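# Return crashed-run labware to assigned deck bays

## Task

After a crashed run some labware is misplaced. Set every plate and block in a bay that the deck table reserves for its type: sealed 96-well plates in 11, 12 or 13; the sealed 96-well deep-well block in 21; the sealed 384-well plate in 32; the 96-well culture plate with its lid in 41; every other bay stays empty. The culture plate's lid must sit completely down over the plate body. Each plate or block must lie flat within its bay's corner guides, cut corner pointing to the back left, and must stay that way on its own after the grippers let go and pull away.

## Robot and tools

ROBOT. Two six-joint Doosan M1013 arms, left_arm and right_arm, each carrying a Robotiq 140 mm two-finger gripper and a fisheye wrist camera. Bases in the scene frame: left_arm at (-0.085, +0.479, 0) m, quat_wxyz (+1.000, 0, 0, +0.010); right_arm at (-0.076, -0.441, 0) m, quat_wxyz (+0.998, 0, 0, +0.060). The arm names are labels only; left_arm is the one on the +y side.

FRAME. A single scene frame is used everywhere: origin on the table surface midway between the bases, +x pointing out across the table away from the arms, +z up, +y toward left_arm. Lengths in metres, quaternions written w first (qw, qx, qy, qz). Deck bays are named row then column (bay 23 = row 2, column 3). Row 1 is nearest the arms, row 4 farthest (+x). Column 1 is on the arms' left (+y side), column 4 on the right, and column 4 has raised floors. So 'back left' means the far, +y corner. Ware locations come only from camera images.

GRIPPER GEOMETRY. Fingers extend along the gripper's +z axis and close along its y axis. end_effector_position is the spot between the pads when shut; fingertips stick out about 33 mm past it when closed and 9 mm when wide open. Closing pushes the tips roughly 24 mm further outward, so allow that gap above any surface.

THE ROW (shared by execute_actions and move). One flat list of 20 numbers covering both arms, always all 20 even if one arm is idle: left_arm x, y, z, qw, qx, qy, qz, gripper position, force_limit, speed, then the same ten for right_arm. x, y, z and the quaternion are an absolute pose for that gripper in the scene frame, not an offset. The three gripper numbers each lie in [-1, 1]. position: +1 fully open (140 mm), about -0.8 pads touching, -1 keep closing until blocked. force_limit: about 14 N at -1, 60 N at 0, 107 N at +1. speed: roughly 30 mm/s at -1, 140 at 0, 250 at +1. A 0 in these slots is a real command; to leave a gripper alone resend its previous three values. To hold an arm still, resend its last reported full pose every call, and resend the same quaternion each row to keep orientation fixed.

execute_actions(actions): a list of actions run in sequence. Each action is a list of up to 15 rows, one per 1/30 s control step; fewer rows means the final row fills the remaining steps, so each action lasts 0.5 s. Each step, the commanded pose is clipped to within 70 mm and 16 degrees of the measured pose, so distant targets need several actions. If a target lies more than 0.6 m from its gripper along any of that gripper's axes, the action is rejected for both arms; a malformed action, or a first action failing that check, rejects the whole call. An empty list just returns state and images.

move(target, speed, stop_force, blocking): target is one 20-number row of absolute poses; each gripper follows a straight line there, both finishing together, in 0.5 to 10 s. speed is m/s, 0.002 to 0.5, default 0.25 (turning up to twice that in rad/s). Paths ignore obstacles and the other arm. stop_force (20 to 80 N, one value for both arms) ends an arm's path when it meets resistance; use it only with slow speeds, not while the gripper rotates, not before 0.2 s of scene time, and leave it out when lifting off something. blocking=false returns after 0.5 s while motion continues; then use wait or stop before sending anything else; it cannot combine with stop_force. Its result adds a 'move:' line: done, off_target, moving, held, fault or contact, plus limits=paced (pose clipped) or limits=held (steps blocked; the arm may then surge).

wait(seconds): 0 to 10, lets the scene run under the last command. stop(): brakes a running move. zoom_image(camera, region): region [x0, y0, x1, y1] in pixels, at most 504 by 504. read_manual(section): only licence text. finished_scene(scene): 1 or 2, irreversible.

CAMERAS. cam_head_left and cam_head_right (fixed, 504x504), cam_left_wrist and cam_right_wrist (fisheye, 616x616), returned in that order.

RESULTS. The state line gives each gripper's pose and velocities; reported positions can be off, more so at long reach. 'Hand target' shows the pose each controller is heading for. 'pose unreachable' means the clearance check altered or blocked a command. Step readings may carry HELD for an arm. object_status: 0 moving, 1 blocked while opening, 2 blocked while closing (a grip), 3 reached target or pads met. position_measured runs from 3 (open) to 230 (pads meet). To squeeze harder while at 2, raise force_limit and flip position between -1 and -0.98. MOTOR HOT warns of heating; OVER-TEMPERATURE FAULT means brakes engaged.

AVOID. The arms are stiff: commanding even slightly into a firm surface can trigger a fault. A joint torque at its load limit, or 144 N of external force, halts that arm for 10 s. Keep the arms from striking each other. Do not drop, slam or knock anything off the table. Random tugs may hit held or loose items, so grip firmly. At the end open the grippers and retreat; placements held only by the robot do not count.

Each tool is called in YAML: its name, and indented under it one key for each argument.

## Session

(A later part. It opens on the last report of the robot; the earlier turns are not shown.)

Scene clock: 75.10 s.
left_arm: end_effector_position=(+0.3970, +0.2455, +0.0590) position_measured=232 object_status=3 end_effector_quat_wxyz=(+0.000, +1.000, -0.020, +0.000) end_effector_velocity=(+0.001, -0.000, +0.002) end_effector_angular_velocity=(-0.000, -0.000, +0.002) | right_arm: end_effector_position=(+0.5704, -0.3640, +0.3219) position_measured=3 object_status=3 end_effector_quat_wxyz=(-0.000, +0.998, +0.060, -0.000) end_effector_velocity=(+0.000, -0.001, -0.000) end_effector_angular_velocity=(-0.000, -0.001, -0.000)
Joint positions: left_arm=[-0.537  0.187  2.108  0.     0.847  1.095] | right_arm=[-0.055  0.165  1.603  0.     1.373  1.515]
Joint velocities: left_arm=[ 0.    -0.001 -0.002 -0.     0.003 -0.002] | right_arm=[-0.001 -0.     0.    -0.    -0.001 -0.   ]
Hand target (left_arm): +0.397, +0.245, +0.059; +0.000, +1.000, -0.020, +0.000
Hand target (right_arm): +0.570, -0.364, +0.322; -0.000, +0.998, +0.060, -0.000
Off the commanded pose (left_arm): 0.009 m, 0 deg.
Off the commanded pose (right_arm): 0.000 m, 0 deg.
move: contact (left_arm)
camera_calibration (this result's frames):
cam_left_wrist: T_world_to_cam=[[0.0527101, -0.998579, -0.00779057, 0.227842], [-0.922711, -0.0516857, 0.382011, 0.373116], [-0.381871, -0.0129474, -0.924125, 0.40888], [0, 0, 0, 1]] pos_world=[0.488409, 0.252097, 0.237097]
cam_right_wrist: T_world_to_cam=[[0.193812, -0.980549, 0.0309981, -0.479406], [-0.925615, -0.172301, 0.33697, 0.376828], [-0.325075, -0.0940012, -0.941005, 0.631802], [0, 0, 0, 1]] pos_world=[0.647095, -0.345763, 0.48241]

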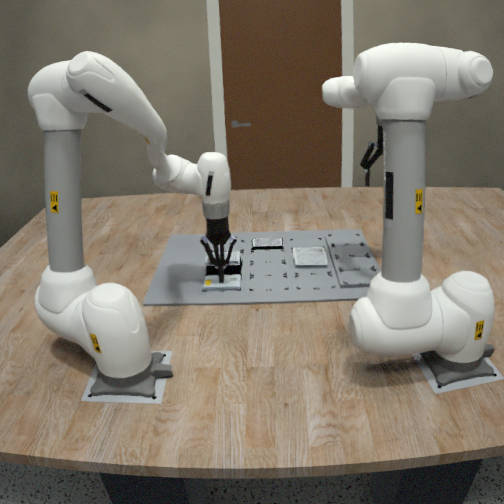

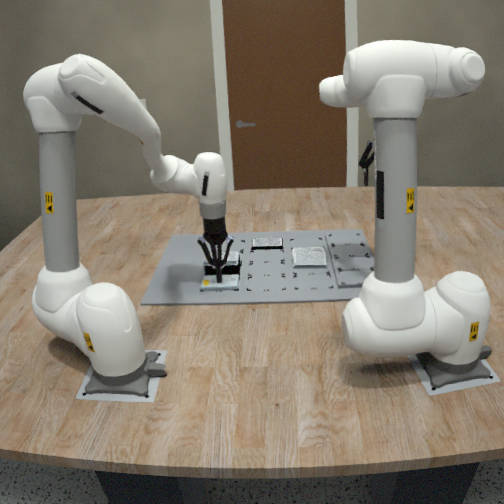

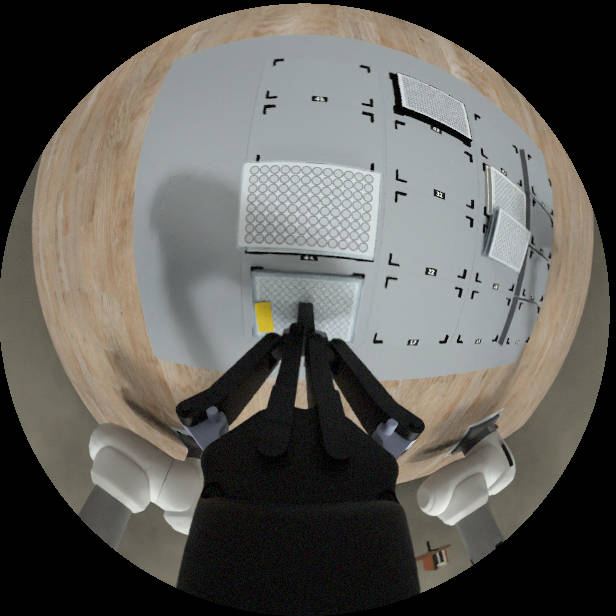

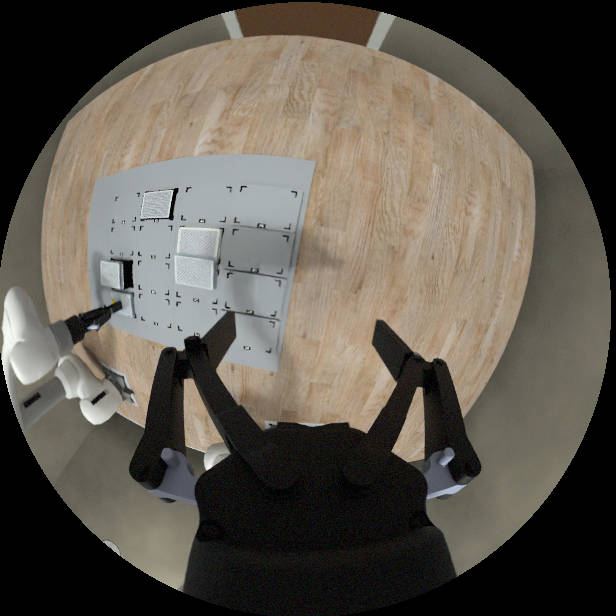

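move:
  target: [0.397,0.2455,0.11,0,1,-0.02,0,-1,-0.5,0,0.5704,-0.364,0.3219,0,0.998,0.06,0,1,0,0]
  speed: 0.08

move:
  target: [0.511,0.251,0.085,0,1,-0.02,0,1,-0.5,0,0.5704,-0.364,0.3219,0,0.998,0.06,0,1,0,0]
  speed: 0.1

zoom_image:
  camera: "cam_left_wrist"
  region: [200,220,420,400]

Scene clock: 76.57 s.
left_arm: end_effector_position=(+0.3970, +0.2455, +0.1100) position_measured=232 object_status=3 end_effector_quat_wxyz=(+0.000, +1.000, -0.020, -0.000) end_effector_velocity=(+0.001, +0.000, -0.000) end_effector_angular_velocity=(+0.001, +0.000, -0.000) | right_arm: end_effector_position=(+0.5704, -0.3640, +0.3219) position_measured=3 object_status=3 end_effector_quat_wxyz=(-0.000, +0.998, +0.060, +0.000) end_effector_velocity=(-0.000, +0.000, +0.000) end_effector_angular_velocity=(+0.000, +0.001, -0.001)
Joint positions: left_arm=[-0.537  0.128  2.063 -0.     0.951  1.095] | right_arm=[-0.055  0.165  1.603  0.     1.373  1.515]
Joint velocities: left_arm=[ 0.001  0.001 -0.001  0.001  0.     0.   ] | right_arm=[ 0.    -0.    -0.     0.     0.001  0.001]
Hand target (left_arm): +0.397, +0.245, +0.110; +0.000, +1.000, -0.020, -0.000
Hand target (right_arm): +0.570, -0.364, +0.322; -0.000, +0.998, +0.060, -0.000
Off the commanded pose (left_arm): 0.000 m, 0 deg.
Off the commanded pose (right_arm): 0.000 m, 0 deg.
move: done
camera_calibration (this result's frames):
cam_left_wrist: T_world_to_cam=[[0.0527417, -0.998578, -0.00773, 0.228177], [-0.922702, -0.0516915, 0.382032, 0.353641], [-0.381888, -0.0130165, -0.924117, 0.456046], [0, 0, 0, 1]] pos_world=[0.488429, 0.252069, 0.288101]
cam_right_wrist: T_world_to_cam=[[0.193812, -0.980549, 0.0309982, -0.479406], [-0.925615, -0.172301, 0.33697, 0.376828], [-0.325075, -0.0940012, -0.941005, 0.631802], [0, 0, 0, 1]] pos_world=[0.647095, -0.345763, 0.48241]

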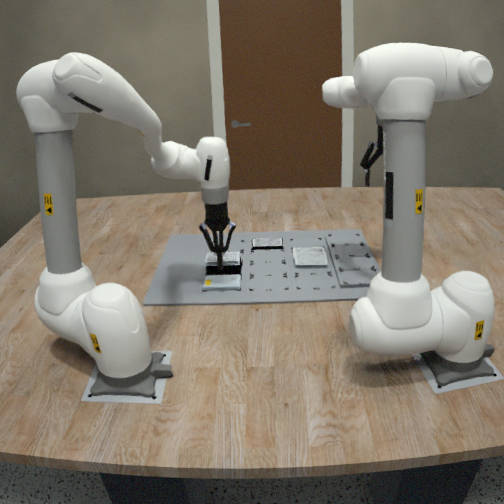

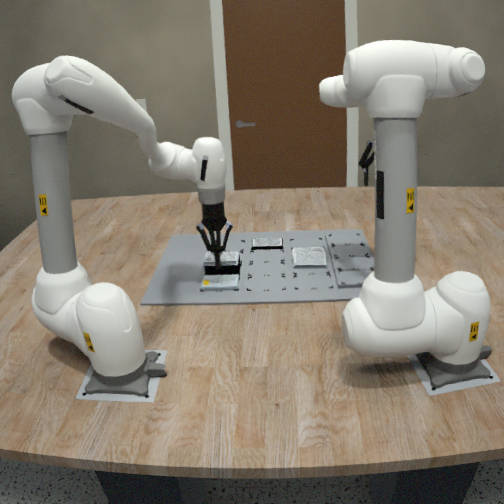

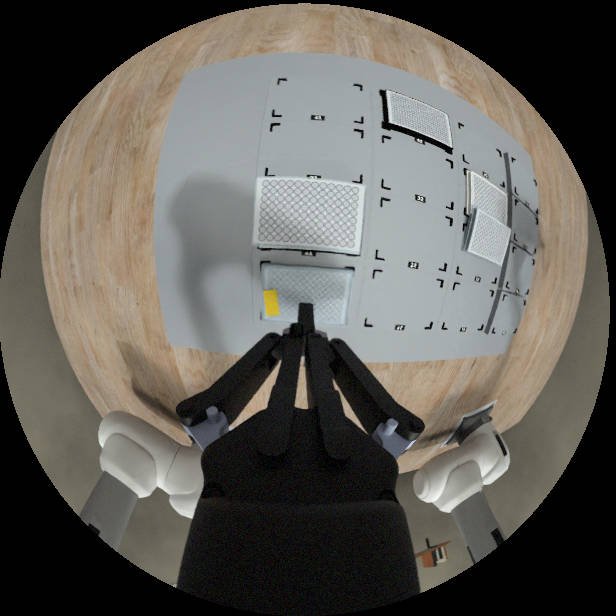

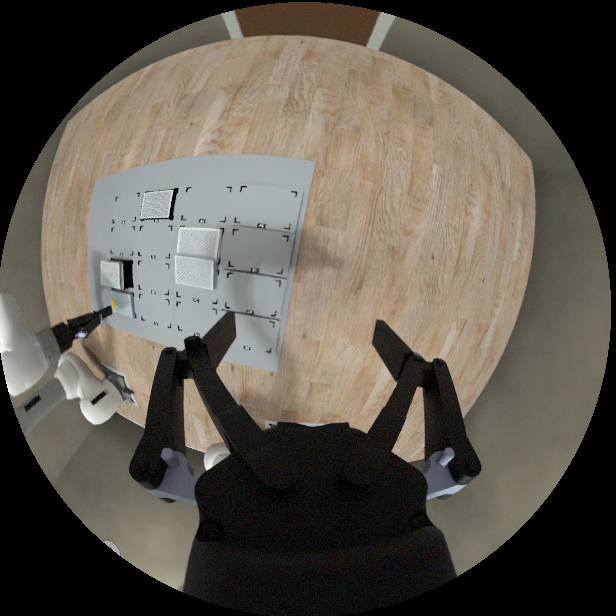

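Scene clock: 78.03 s.
left_arm: end_effector_position=(+0.5110, +0.2510, +0.0848) position_measured=3 object_status=3 end_effector_quat_wxyz=(-0.000, +1.000, -0.020, +0.000) end_effector_velocity=(+0.001, -0.000, +0.001) end_effector_angular_velocity=(+0.000, -0.002, -0.001) | right_arm: end_effector_position=(+0.5704, -0.3640, +0.3219) position_measured=3 object_status=3 end_effector_quat_wxyz=(-0.000, +0.998, +0.060, +0.000) end_effector_velocity=(-0.000, +0.000, +0.000) end_effector_angular_velocity=(-0.000, +0.001, +0.001)
Joint positions: left_arm=[-0.44   0.301  1.896  0.     0.945  1.191] | right_arm=[-0.055  0.165  1.603  0.     1.373  1.515]
Joint velocities: left_arm=[-0.    -0.001 -0.001  0.001 -0.     0.   ] | right_arm=[ 0.    -0.    -0.    -0.     0.001 -0.001]
Hand target (left_arm): +0.511, +0.251, +0.085; +0.000, +1.000, -0.020, +0.000
Hand target (right_arm): +0.570, -0.364, +0.322; -0.000, +0.998, +0.060, -0.000
Off the commanded pose (left_arm): 0.000 m, 0 deg.
Off the commanded pose (right_arm): 0.000 m, 0 deg.
move: done
camera_calibration (this result's frames):
cam_left_wrist: T_world_to_cam=[[0.0526694, -0.998581, -0.00782638, 0.227516], [-0.922731, -0.0516624, 0.381966, 0.46878], [-0.381828, -0.0128962, -0.924143, 0.476299], [0, 0, 0, 1]] pos_world=[0.602439, 0.257554, 0.262891]
cam_right_wrist: T_world_to_cam=[[0.193812, -0.980549, 0.0309981, -0.479406], [-0.925615, -0.172301, 0.33697, 0.376828], [-0.325075, -0.0940011, -0.941005, 0.631802], [0, 0, 0, 1]] pos_world=[0.647095, -0.345763, 0.48241]

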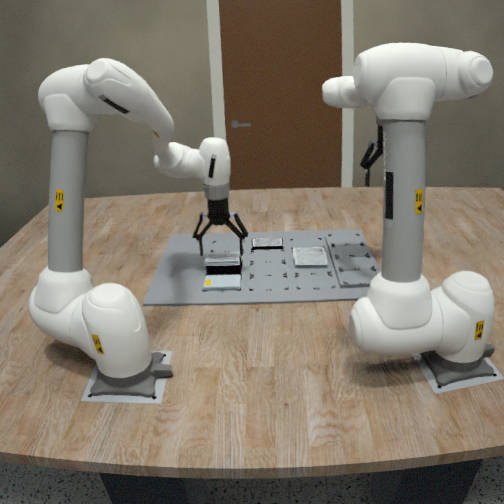

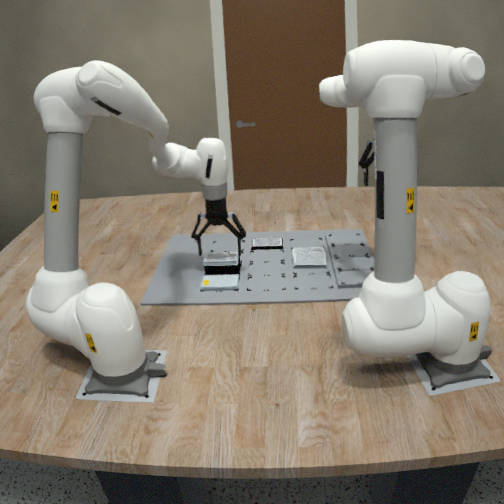

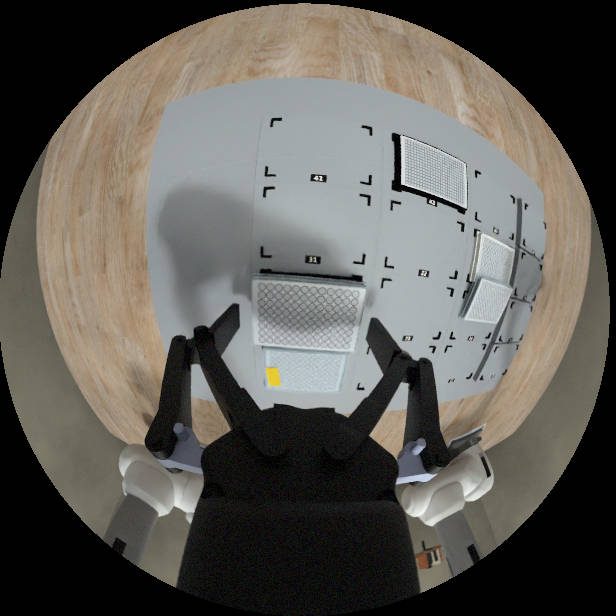

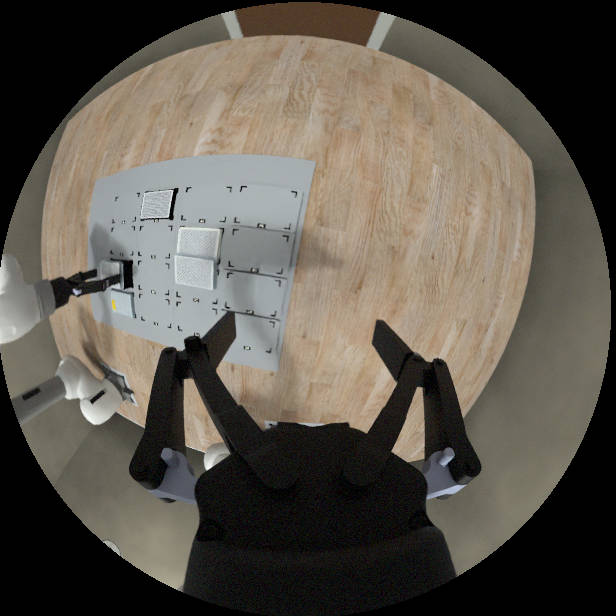

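Region (200, 220, 420, 400) of cam_left_wrist's 616x616 image, scaled by 2.291, with more detail than that image has; it fills the top 412 rows of this view, and the rest is white.

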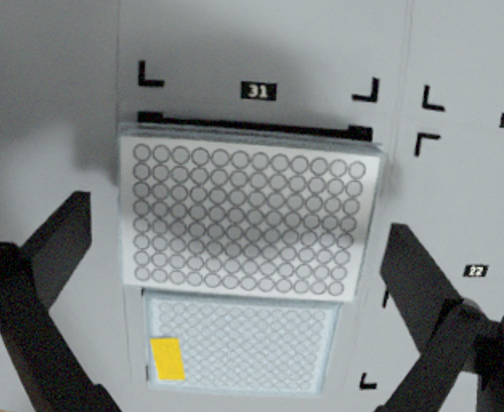

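move:
  target: [0.511,0.2485,0.0672,0,1,-0.02,0,1,-0.5,0,0.5704,-0.364,0.3219,0,0.998,0.06,0,1,0,0]
  speed: 0.01
  stop_force: 20

zoom_image:
  camera: "cam_left_wrist"
  region: [200,220,420,400]

Scene clock: 80.43 s.
left_arm: end_effector_position=(+0.5110, +0.2485, +0.0672) position_measured=3 object_status=3 end_effector_quat_wxyz=(-0.000, +1.000, -0.020, -0.000) end_effector_velocity=(-0.000, +0.000, +0.000) end_effector_angular_velocity=(+0.000, +0.000, +0.000) | right_arm: end_effector_position=(+0.5704, -0.3640, +0.3219) position_measured=3 object_status=3 end_effector_quat_wxyz=(-0.000, +0.998, +0.060, +0.000) end_effector_velocity=(-0.000, +0.000, -0.000) end_effector_angular_velocity=(+0.000, +0.000, -0.001)
Joint positions: left_arm=[-0.444  0.32   1.908  0.     0.914  1.187] | right_arm=[-0.055  0.165  1.603  0.     1.373  1.515]
Joint velocities: left_arm=[-0.    -0.     0.     0.     0.    -0.001] | right_arm=[0.    0.    0.    0.    0.    0.001]
Hand target (left_arm): +0.511, +0.249, +0.067; -0.000, +1.000, -0.020, +0.000
Hand target (right_arm): +0.570, -0.364, +0.322; -0.000, +0.998, +0.060, -0.000
Off the commanded pose (left_arm): 0.000 m, 0 deg.
Off the commanded pose (right_arm): 0.000 m, 0 deg.
move: done
camera_calibration (this result's frames):
cam_left_wrist: T_world_to_cam=[[0.0527325, -0.998578, -0.00781291, 0.224882], [-0.922701, -0.0517147, 0.382033, 0.475344], [-0.381894, -0.0129366, -0.924116, 0.459982], [0, 0, 0, 1]] pos_world=[0.602406, 0.255095, 0.245236]
cam_right_wrist: T_world_to_cam=[[0.193812, -0.980549, 0.0309982, -0.479406], [-0.925615, -0.172301, 0.33697, 0.376828], [-0.325075, -0.0940012, -0.941005, 0.631802], [0, 0, 0, 1]] pos_world=[0.647095, -0.345763, 0.48241]

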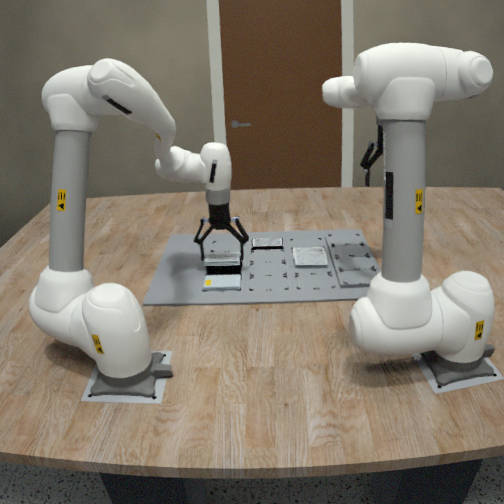

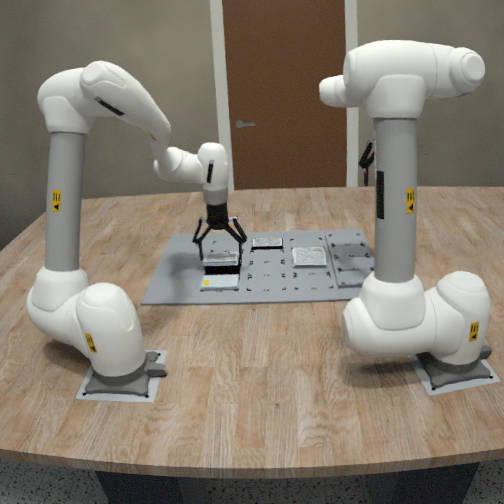

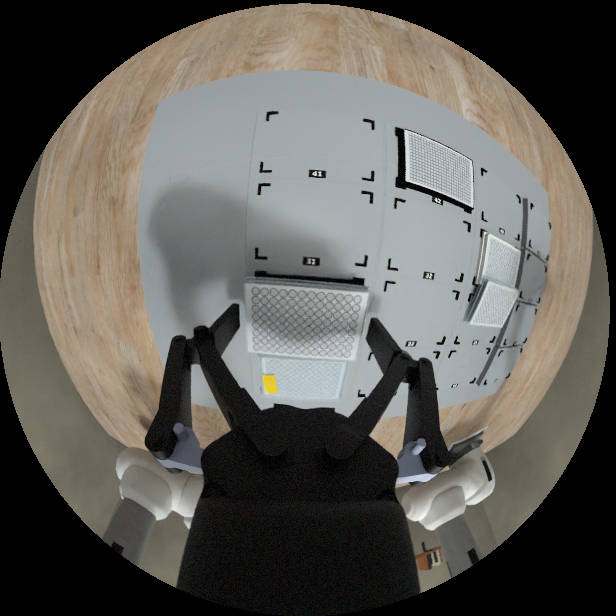

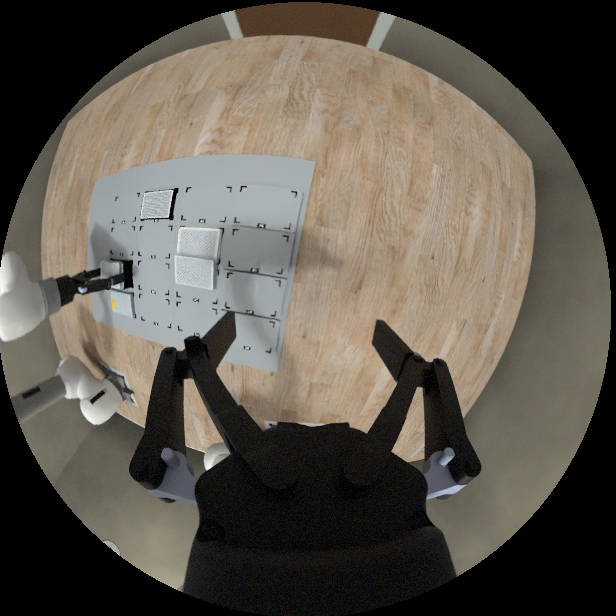

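Region (200, 220, 420, 400) of cam_left_wrist's 616x616 image, scaled by 2.291, with more detail than that image has; it fills the top 412 rows of this view, and the rest is white.

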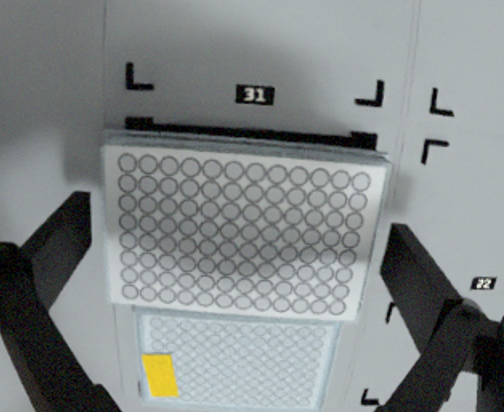

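move:
  target: [0.511,0.2485,0.0672,0,1,-0.02,0,-1,-0.3,-0.8,0.5704,-0.364,0.3219,0,0.998,0.06,0,1,0,0]
  speed: 0.01

move:
  target: [0.511,0.2485,0.09,0,1,-0.02,0,-1,-0.3,-0.8,0.5704,-0.364,0.3219,0,0.998,0.06,0,1,0,0]
  speed: 0.04

move:
  target: [0.724,-0.075,0.07,0,1,-0.02,0,-1,-0.3,-0.8,0.5704,-0.364,0.3219,0,0.998,0.06,0,1,0,0]
  speed: 0.12

move:
  target: [0.724,-0.075,0.036,0,1,-0.02,0,-1,-0.3,-0.8,0.5704,-0.364,0.3219,0,0.998,0.06,0,1,0,0]
  speed: 0.03

zoom_image:
  camera: "cam_left_wrist"
  region: [220,250,400,380]

Scene clock: 81.63 s.
left_arm: end_effector_position=(+0.5110, +0.2485, +0.0672) position_measured=32 object_status=2 end_effector_quat_wxyz=(+0.000, +1.000, -0.020, +0.000) end_effector_velocity=(+0.000, +0.001, +0.000) end_effector_angular_velocity=(+0.001, -0.001, -0.001) | right_arm: end_effector_position=(+0.5704, -0.3640, +0.3219) position_measured=3 object_status=3 end_effector_quat_wxyz=(-0.000, +0.998, +0.060, -0.000) end_effector_velocity=(+0.000, +0.000, +0.000) end_effector_angular_velocity=(+0.000, -0.002, +0.001)
Joint positions: left_arm=[-0.444  0.32   1.908  0.     0.914  1.187] | right_arm=[-0.055  0.165  1.603  0.     1.373  1.515]
Joint velocities: left_arm=[ 0.001 -0.001 -0.     0.001  0.     0.001] | right_arm=[ 0.    -0.    -0.     0.    -0.001 -0.001]
Hand target (left_arm): +0.511, +0.248, +0.067; -0.000, +1.000, -0.020, +0.000
Hand target (right_arm): +0.570, -0.364, +0.322; -0.000, +0.998, +0.060, -0.000
Off the commanded pose (left_arm): 0.000 m, 0 deg.
Off the commanded pose (right_arm): 0.000 m, 0 deg.
move: done
camera_calibration (this result's frames):
cam_left_wrist: T_world_to_cam=[[0.0527336, -0.998578, -0.00778753, 0.224864], [-0.92272, -0.0517066, 0.381988, 0.475374], [-0.381847, -0.0129579, -0.924135, 0.459998], [0, 0, 0, 1]] pos_world=[0.602428, 0.255085, 0.245265]
cam_right_wrist: T_world_to_cam=[[0.193812, -0.980549, 0.0309982, -0.479406], [-0.925615, -0.172301, 0.33697, 0.376828], [-0.325075, -0.0940013, -0.941005, 0.631802], [0, 0, 0, 1]] pos_world=[0.647095, -0.345763, 0.48241]

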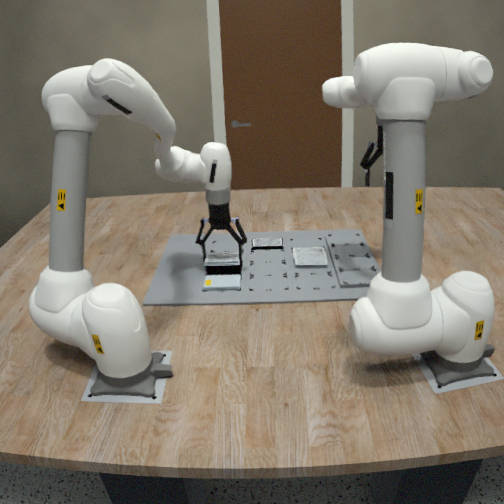

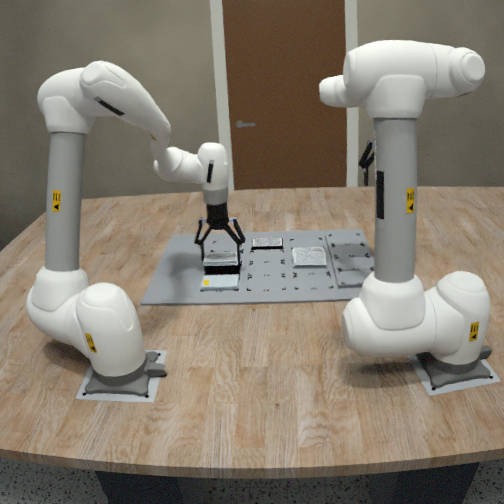

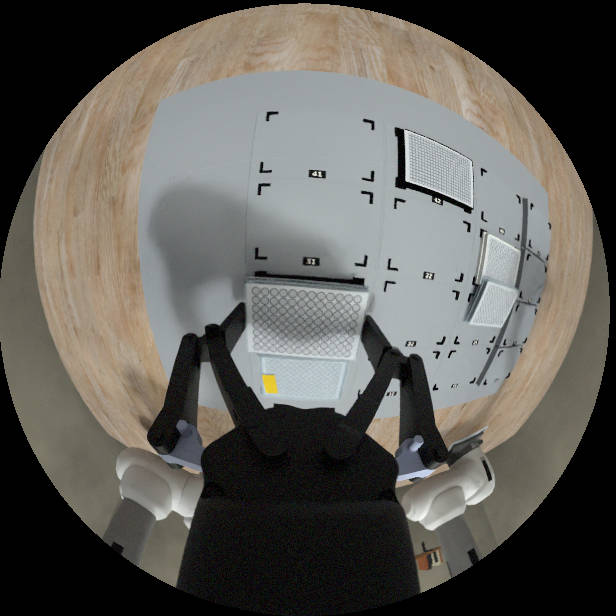

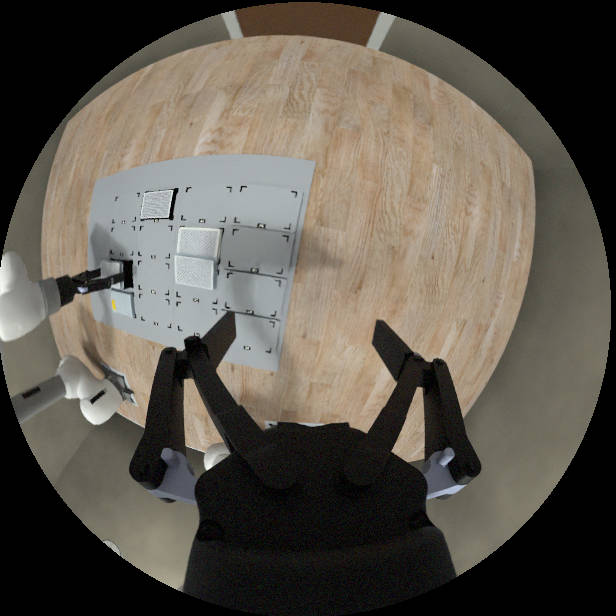

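Scene clock: 82.47 s.
left_arm: end_effector_position=(+0.5110, +0.2485, +0.0900) position_measured=33 object_status=2 end_effector_quat_wxyz=(+0.000, +1.000, -0.020, +0.000) end_effector_velocity=(-0.000, +0.000, -0.000) end_effector_angular_velocity=(+0.001, -0.000, -0.001) | right_arm: end_effector_position=(+0.5704, -0.3640, +0.3219) position_measured=3 object_status=3 end_effector_quat_wxyz=(-0.000, +0.998, +0.060, +0.000) end_effector_velocity=(+0.000, -0.000, -0.000) end_effector_angular_velocity=(-0.000, -0.001, +0.001)
Joint positions: left_arm=[-0.444  0.297  1.89  -0.     0.955  1.187] | right_arm=[-0.055  0.165  1.603  0.     1.373  1.515]
Joint velocities: left_arm=[-0.    -0.     0.001  0.001 -0.     0.   ] | right_arm=[-0.     0.    -0.    -0.    -0.001 -0.001]
Hand target (left_arm): +0.511, +0.248, +0.090; +0.000, +1.000, -0.020, -0.000
Hand target (right_arm): +0.570, -0.364, +0.322; -0.000, +0.998, +0.060, -0.000
Off the commanded pose (left_arm): 0.000 m, 0 deg.
Off the commanded pose (right_arm): 0.000 m, 0 deg.
move: done
camera_calibration (this result's frames):
cam_left_wrist: T_world_to_cam=[[0.0527605, -0.998577, -0.00775093, 0.225006], [-0.922715, -0.0517173, 0.381998, 0.46666], [-0.381855, -0.0130025, -0.924131, 0.481116], [0, 0, 0, 1]] pos_world=[0.60244, 0.255076, 0.268095]
cam_right_wrist: T_world_to_cam=[[0.193812, -0.980549, 0.0309982, -0.479406], [-0.925615, -0.172301, 0.33697, 0.376828], [-0.325075, -0.0940012, -0.941005, 0.631802], [0, 0, 0, 1]] pos_world=[0.647095, -0.345763, 0.48241]

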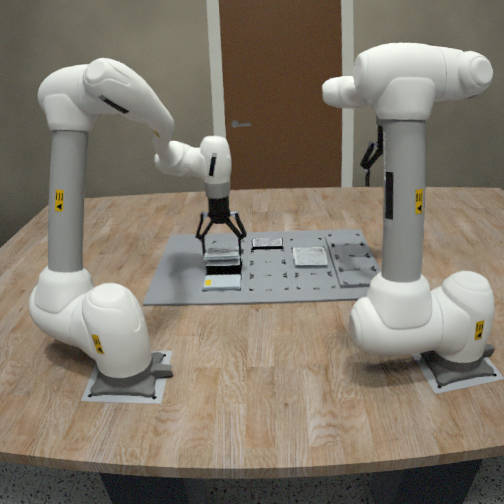

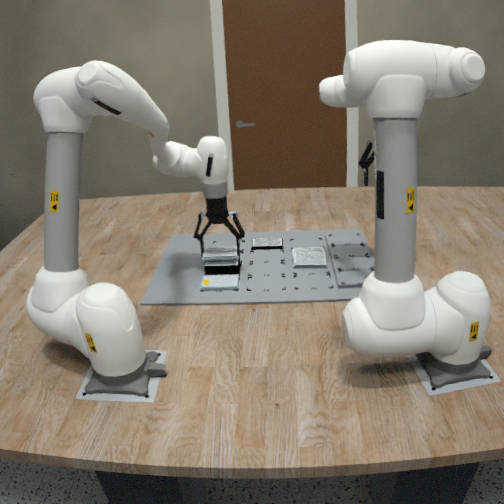

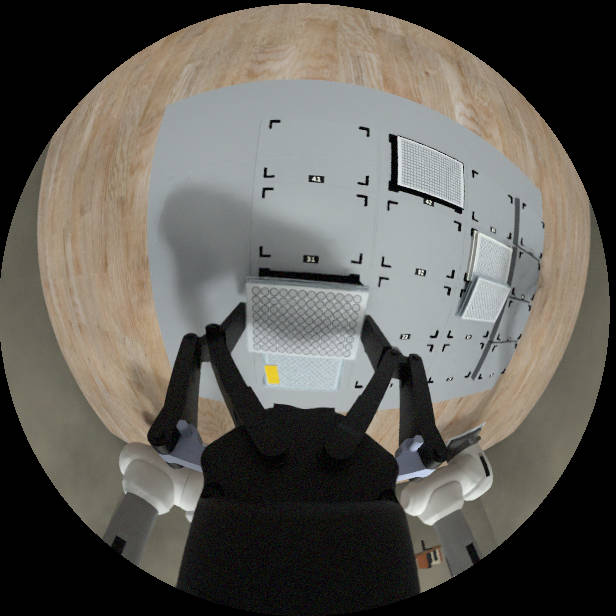

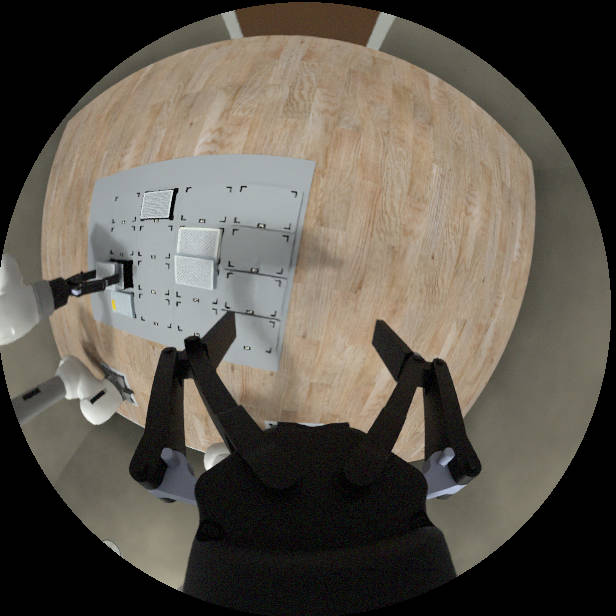

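Scene clock: 86.03 s.
left_arm: end_effector_position=(+0.7233, -0.0753, +0.0696) position_measured=33 object_status=2 end_effector_quat_wxyz=(-0.000, +1.000, -0.020, -0.000) end_effector_velocity=(+0.001, -0.000, +0.001) end_effector_angular_velocity=(-0.000, -0.003, +0.001) | right_arm: end_effector_position=(+0.5704, -0.3640, +0.3219) position_measured=3 object_status=3 end_effector_quat_wxyz=(-0.000, +0.998, +0.060, +0.000) end_effector_velocity=(+0.000, -0.000, -0.000) end_effector_angular_velocity=(+0.000, +0.000, -0.001)
Joint positions: left_arm=[-0.657  0.81   1.084 -0.     1.247  0.975] | right_arm=[-0.055  0.165  1.603  0.     1.373  1.515]
Joint velocities: left_arm=[ 0.    -0.    -0.001  0.001 -0.    -0.001] | right_arm=[-0.     0.     0.     0.    -0.     0.001]
Hand target (left_arm): +0.723, -0.075, +0.070; -0.000, +1.000, -0.020, -0.000
Hand target (right_arm): +0.570, -0.364, +0.322; -0.000, +0.998, +0.060, -0.000
Off the commanded pose (left_arm): 0.001 m, 0 deg.
Off the commanded pose (right_arm): 0.000 m, 0 deg.
move: done
camera_calibration (this result's frames):
cam_left_wrist: T_world_to_cam=[[0.0523723, -0.998597, -0.00783029, -0.10941], [-0.922663, -0.0513866, 0.382168, 0.65361], [-0.382034, -0.0127903, -0.92406, 0.539196], [0, 0, 0, 1]] pos_world=[0.814784, -0.0687736, 0.247603]
cam_right_wrist: T_world_to_cam=[[0.193812, -0.980549, 0.0309983, -0.479406], [-0.925615, -0.172301, 0.33697, 0.376828], [-0.325075, -0.0940013, -0.941005, 0.631802], [0, 0, 0, 1]] pos_world=[0.647095, -0.345763, 0.48241]

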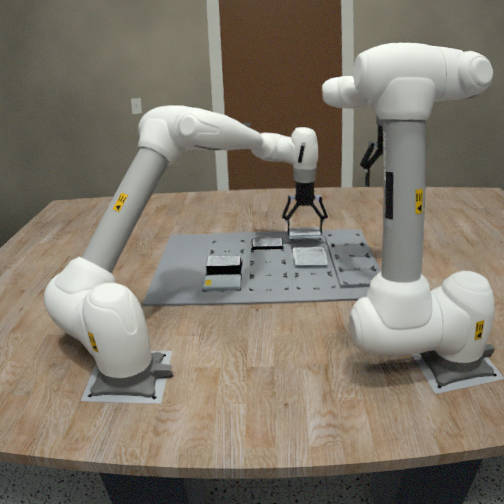

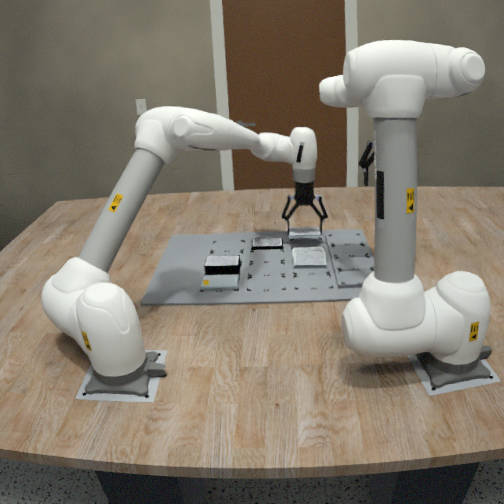

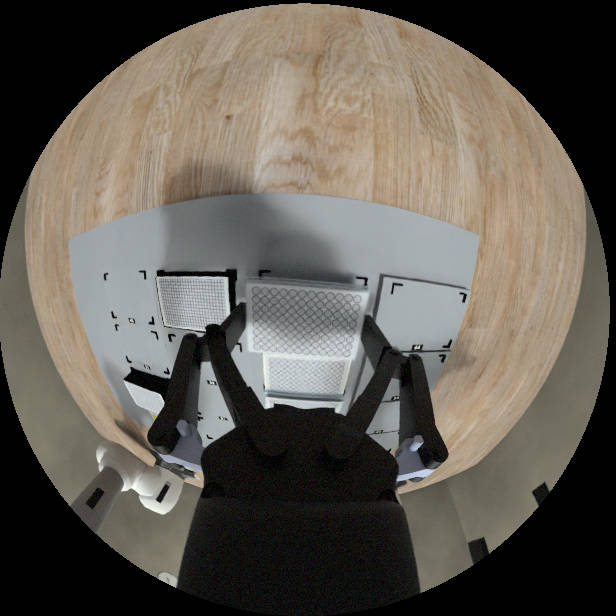

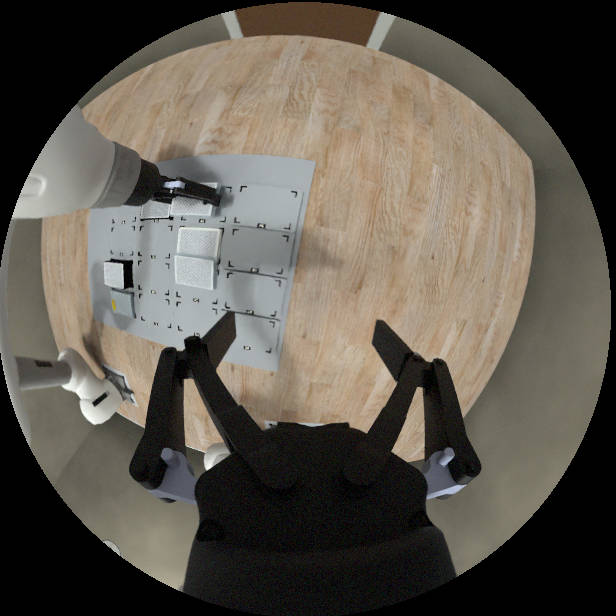

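Scene clock: 87.37 s.
left_arm: end_effector_position=(+0.7240, -0.0750, +0.0359) position_measured=33 object_status=2 end_effector_quat_wxyz=(-0.000, +1.000, -0.020, -0.000) end_effector_velocity=(+0.000, -0.000, +0.001) end_effector_angular_velocity=(-0.001, +0.000, +0.000) | right_arm: end_effector_position=(+0.5704, -0.3640, +0.3219) position_measured=3 object_status=3 end_effector_quat_wxyz=(-0.000, +0.998, +0.060, +0.000) end_effector_velocity=(+0.000, -0.001, +0.000) end_effector_angular_velocity=(+0.000, -0.001, -0.001)
Joint positions: left_arm=[-0.656  0.832  1.109  0.     1.202  0.975] | right_arm=[-0.055  0.165  1.603  0.     1.373  1.515]
Joint velocities: left_arm=[ 0.    -0.001 -0.001 -0.001  0.001  0.   ] | right_arm=[-0.001 -0.    -0.     0.    -0.001 -0.   ]
Hand target (left_arm): +0.724, -0.075, +0.036; -0.000, +1.000, -0.020, +0.000
Hand target (right_arm): +0.570, -0.364, +0.322; -0.000, +0.998, +0.060, -0.000
Off the commanded pose (left_arm): 0.000 m, 0 deg.
Off the commanded pose (right_arm): 0.000 m, 0 deg.
move: done
camera_calibration (this result's frames):
cam_left_wrist: T_world_to_cam=[[0.0527583, -0.998576, -0.00787811, -0.109616], [-0.922682, -0.0517629, 0.382071, 0.667065], [-0.381934, -0.0128884, -0.9241, 0.508274], [0, 0, 0, 1]] pos_world=[0.8154, -0.0683801, 0.213966]
cam_right_wrist: T_world_to_cam=[[0.193812, -0.980549, 0.0309982, -0.479406], [-0.925615, -0.172301, 0.33697, 0.376828], [-0.325075, -0.0940012, -0.941005, 0.631802], [0, 0, 0, 1]] pos_world=[0.647095, -0.345763, 0.48241]

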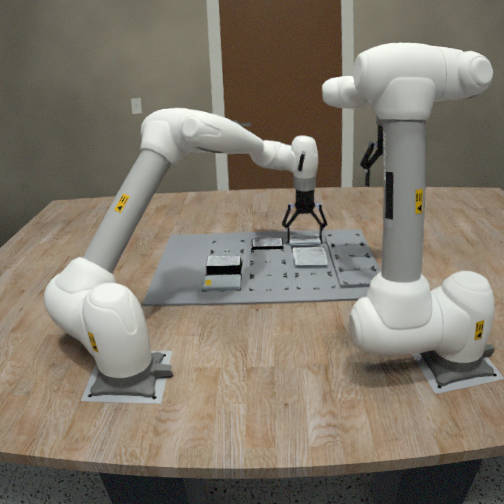

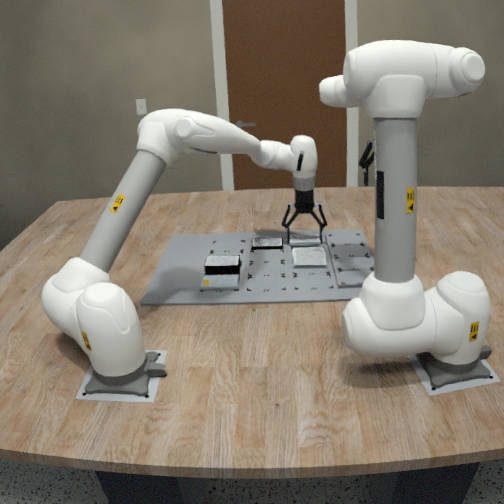

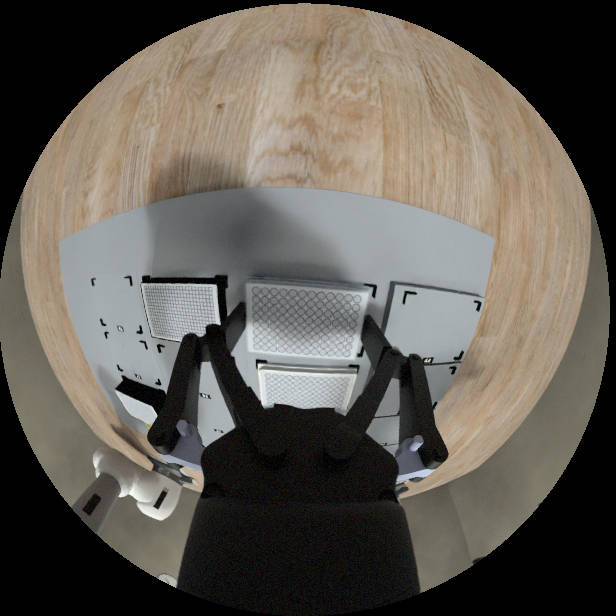

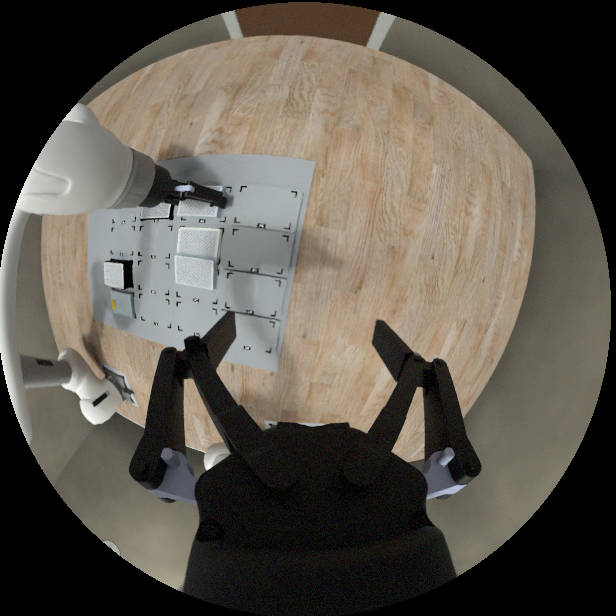

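Region (220, 250, 400, 380) of cam_left_wrist's 616x616 image, scaled by 2.800, with more detail than that image has.

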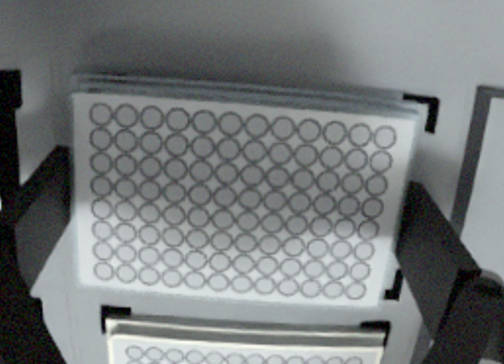

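move:
  target: [0.722,-0.081,0.034,0,1,-0.012,0,-1,-0.3,-0.8,0.5704,-0.364,0.3219,0,0.998,0.06,0,1,0,0]
  speed: 0.02

zoom_image:
  camera: "cam_left_wrist"
  region: [220,250,400,380]

Scene clock: 88.33 s.
left_arm: end_effector_position=(+0.7220, -0.0810, +0.0340) position_measured=33 object_status=2 end_effector_quat_wxyz=(-0.000, +1.000, -0.012, +0.000) end_effector_velocity=(+0.000, -0.000, +0.001) end_effector_angular_velocity=(-0.001, -0.001, +0.000) | right_arm: end_effector_position=(+0.5704, -0.3640, +0.3219) position_measured=3 object_status=3 end_effector_quat_wxyz=(-0.000, +0.998, +0.060, +0.000) end_effector_velocity=(-0.000, +0.001, +0.000) end_effector_angular_velocity=(-0.000, +0.000, +0.001)
Joint positions: left_arm=[-0.663  0.836  1.104  0.     1.202  0.953] | right_arm=[-0.055  0.165  1.603  0.     1.373  1.515]
Joint velocities: left_arm=[-0.    -0.001 -0.001 -0.     0.    -0.   ] | right_arm=[ 0.001 -0.    -0.    -0.     0.     0.   ]
Hand target (left_arm): +0.722, -0.081, +0.034; -0.000, +1.000, -0.012, -0.000
Hand target (right_arm): +0.570, -0.364, +0.322; -0.000, +0.998, +0.060, -0.000
Off the commanded pose (left_arm): 0.000 m, 0 deg.
Off the commanded pose (right_arm): 0.000 m, 0 deg.
move: done
camera_calibration (this result's frames):
cam_left_wrist: T_world_to_cam=[[0.0686611, -0.997609, -0.00780666, -0.126957], [-0.921775, -0.066431, 0.381991, 0.663833], [-0.381597, -0.019032, -0.924133, 0.504942], [0, 0, 0, 1]] pos_world=[0.813306, -0.0729447, 0.212064]
cam_right_wrist: T_world_to_cam=[[0.193812, -0.980549, 0.0309983, -0.479406], [-0.925615, -0.172301, 0.33697, 0.376828], [-0.325075, -0.0940013, -0.941005, 0.631802], [0, 0, 0, 1]] pos_world=[0.647095, -0.345763, 0.48241]

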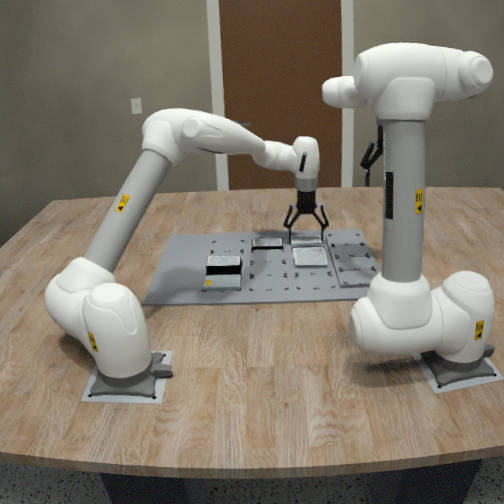

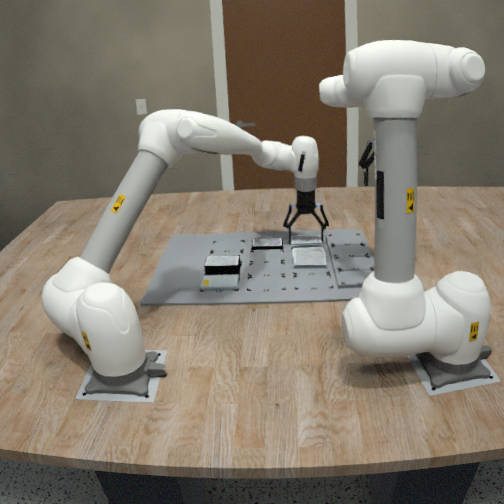

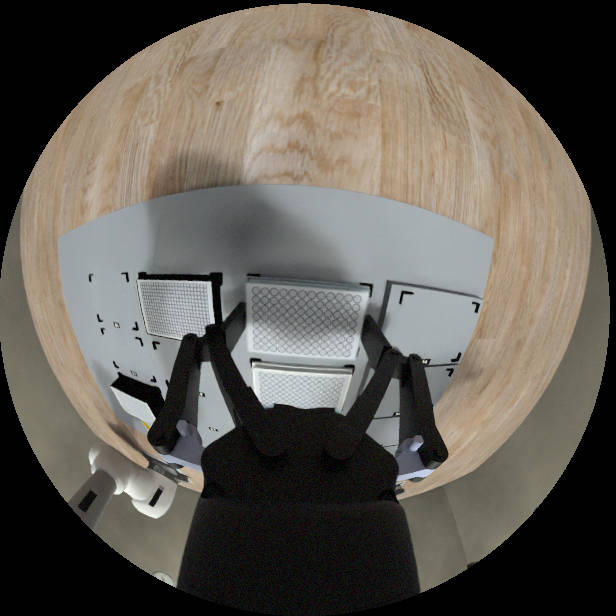

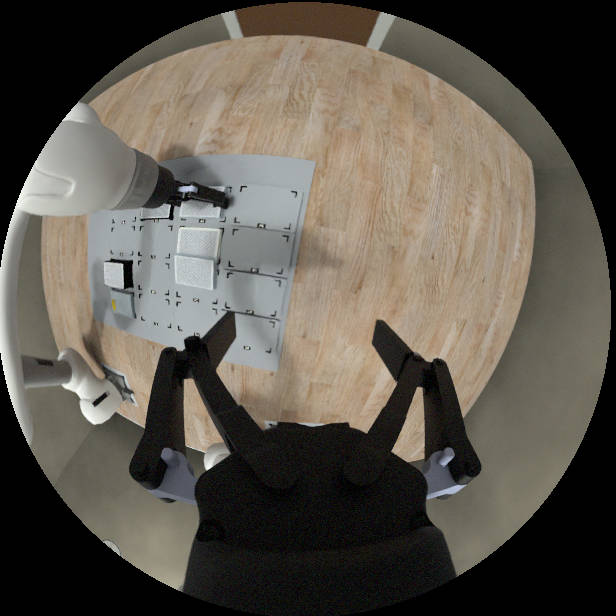

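Region (220, 250, 400, 380) of cam_left_wrist's 616x616 image, scaled by 2.800, with more detail than that image has.

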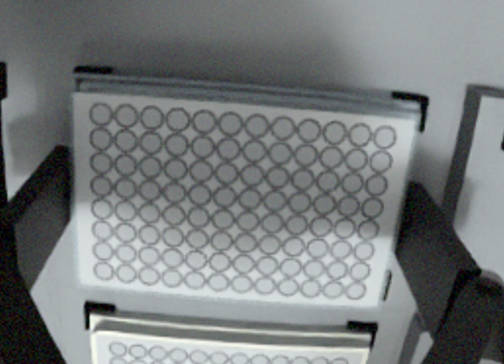

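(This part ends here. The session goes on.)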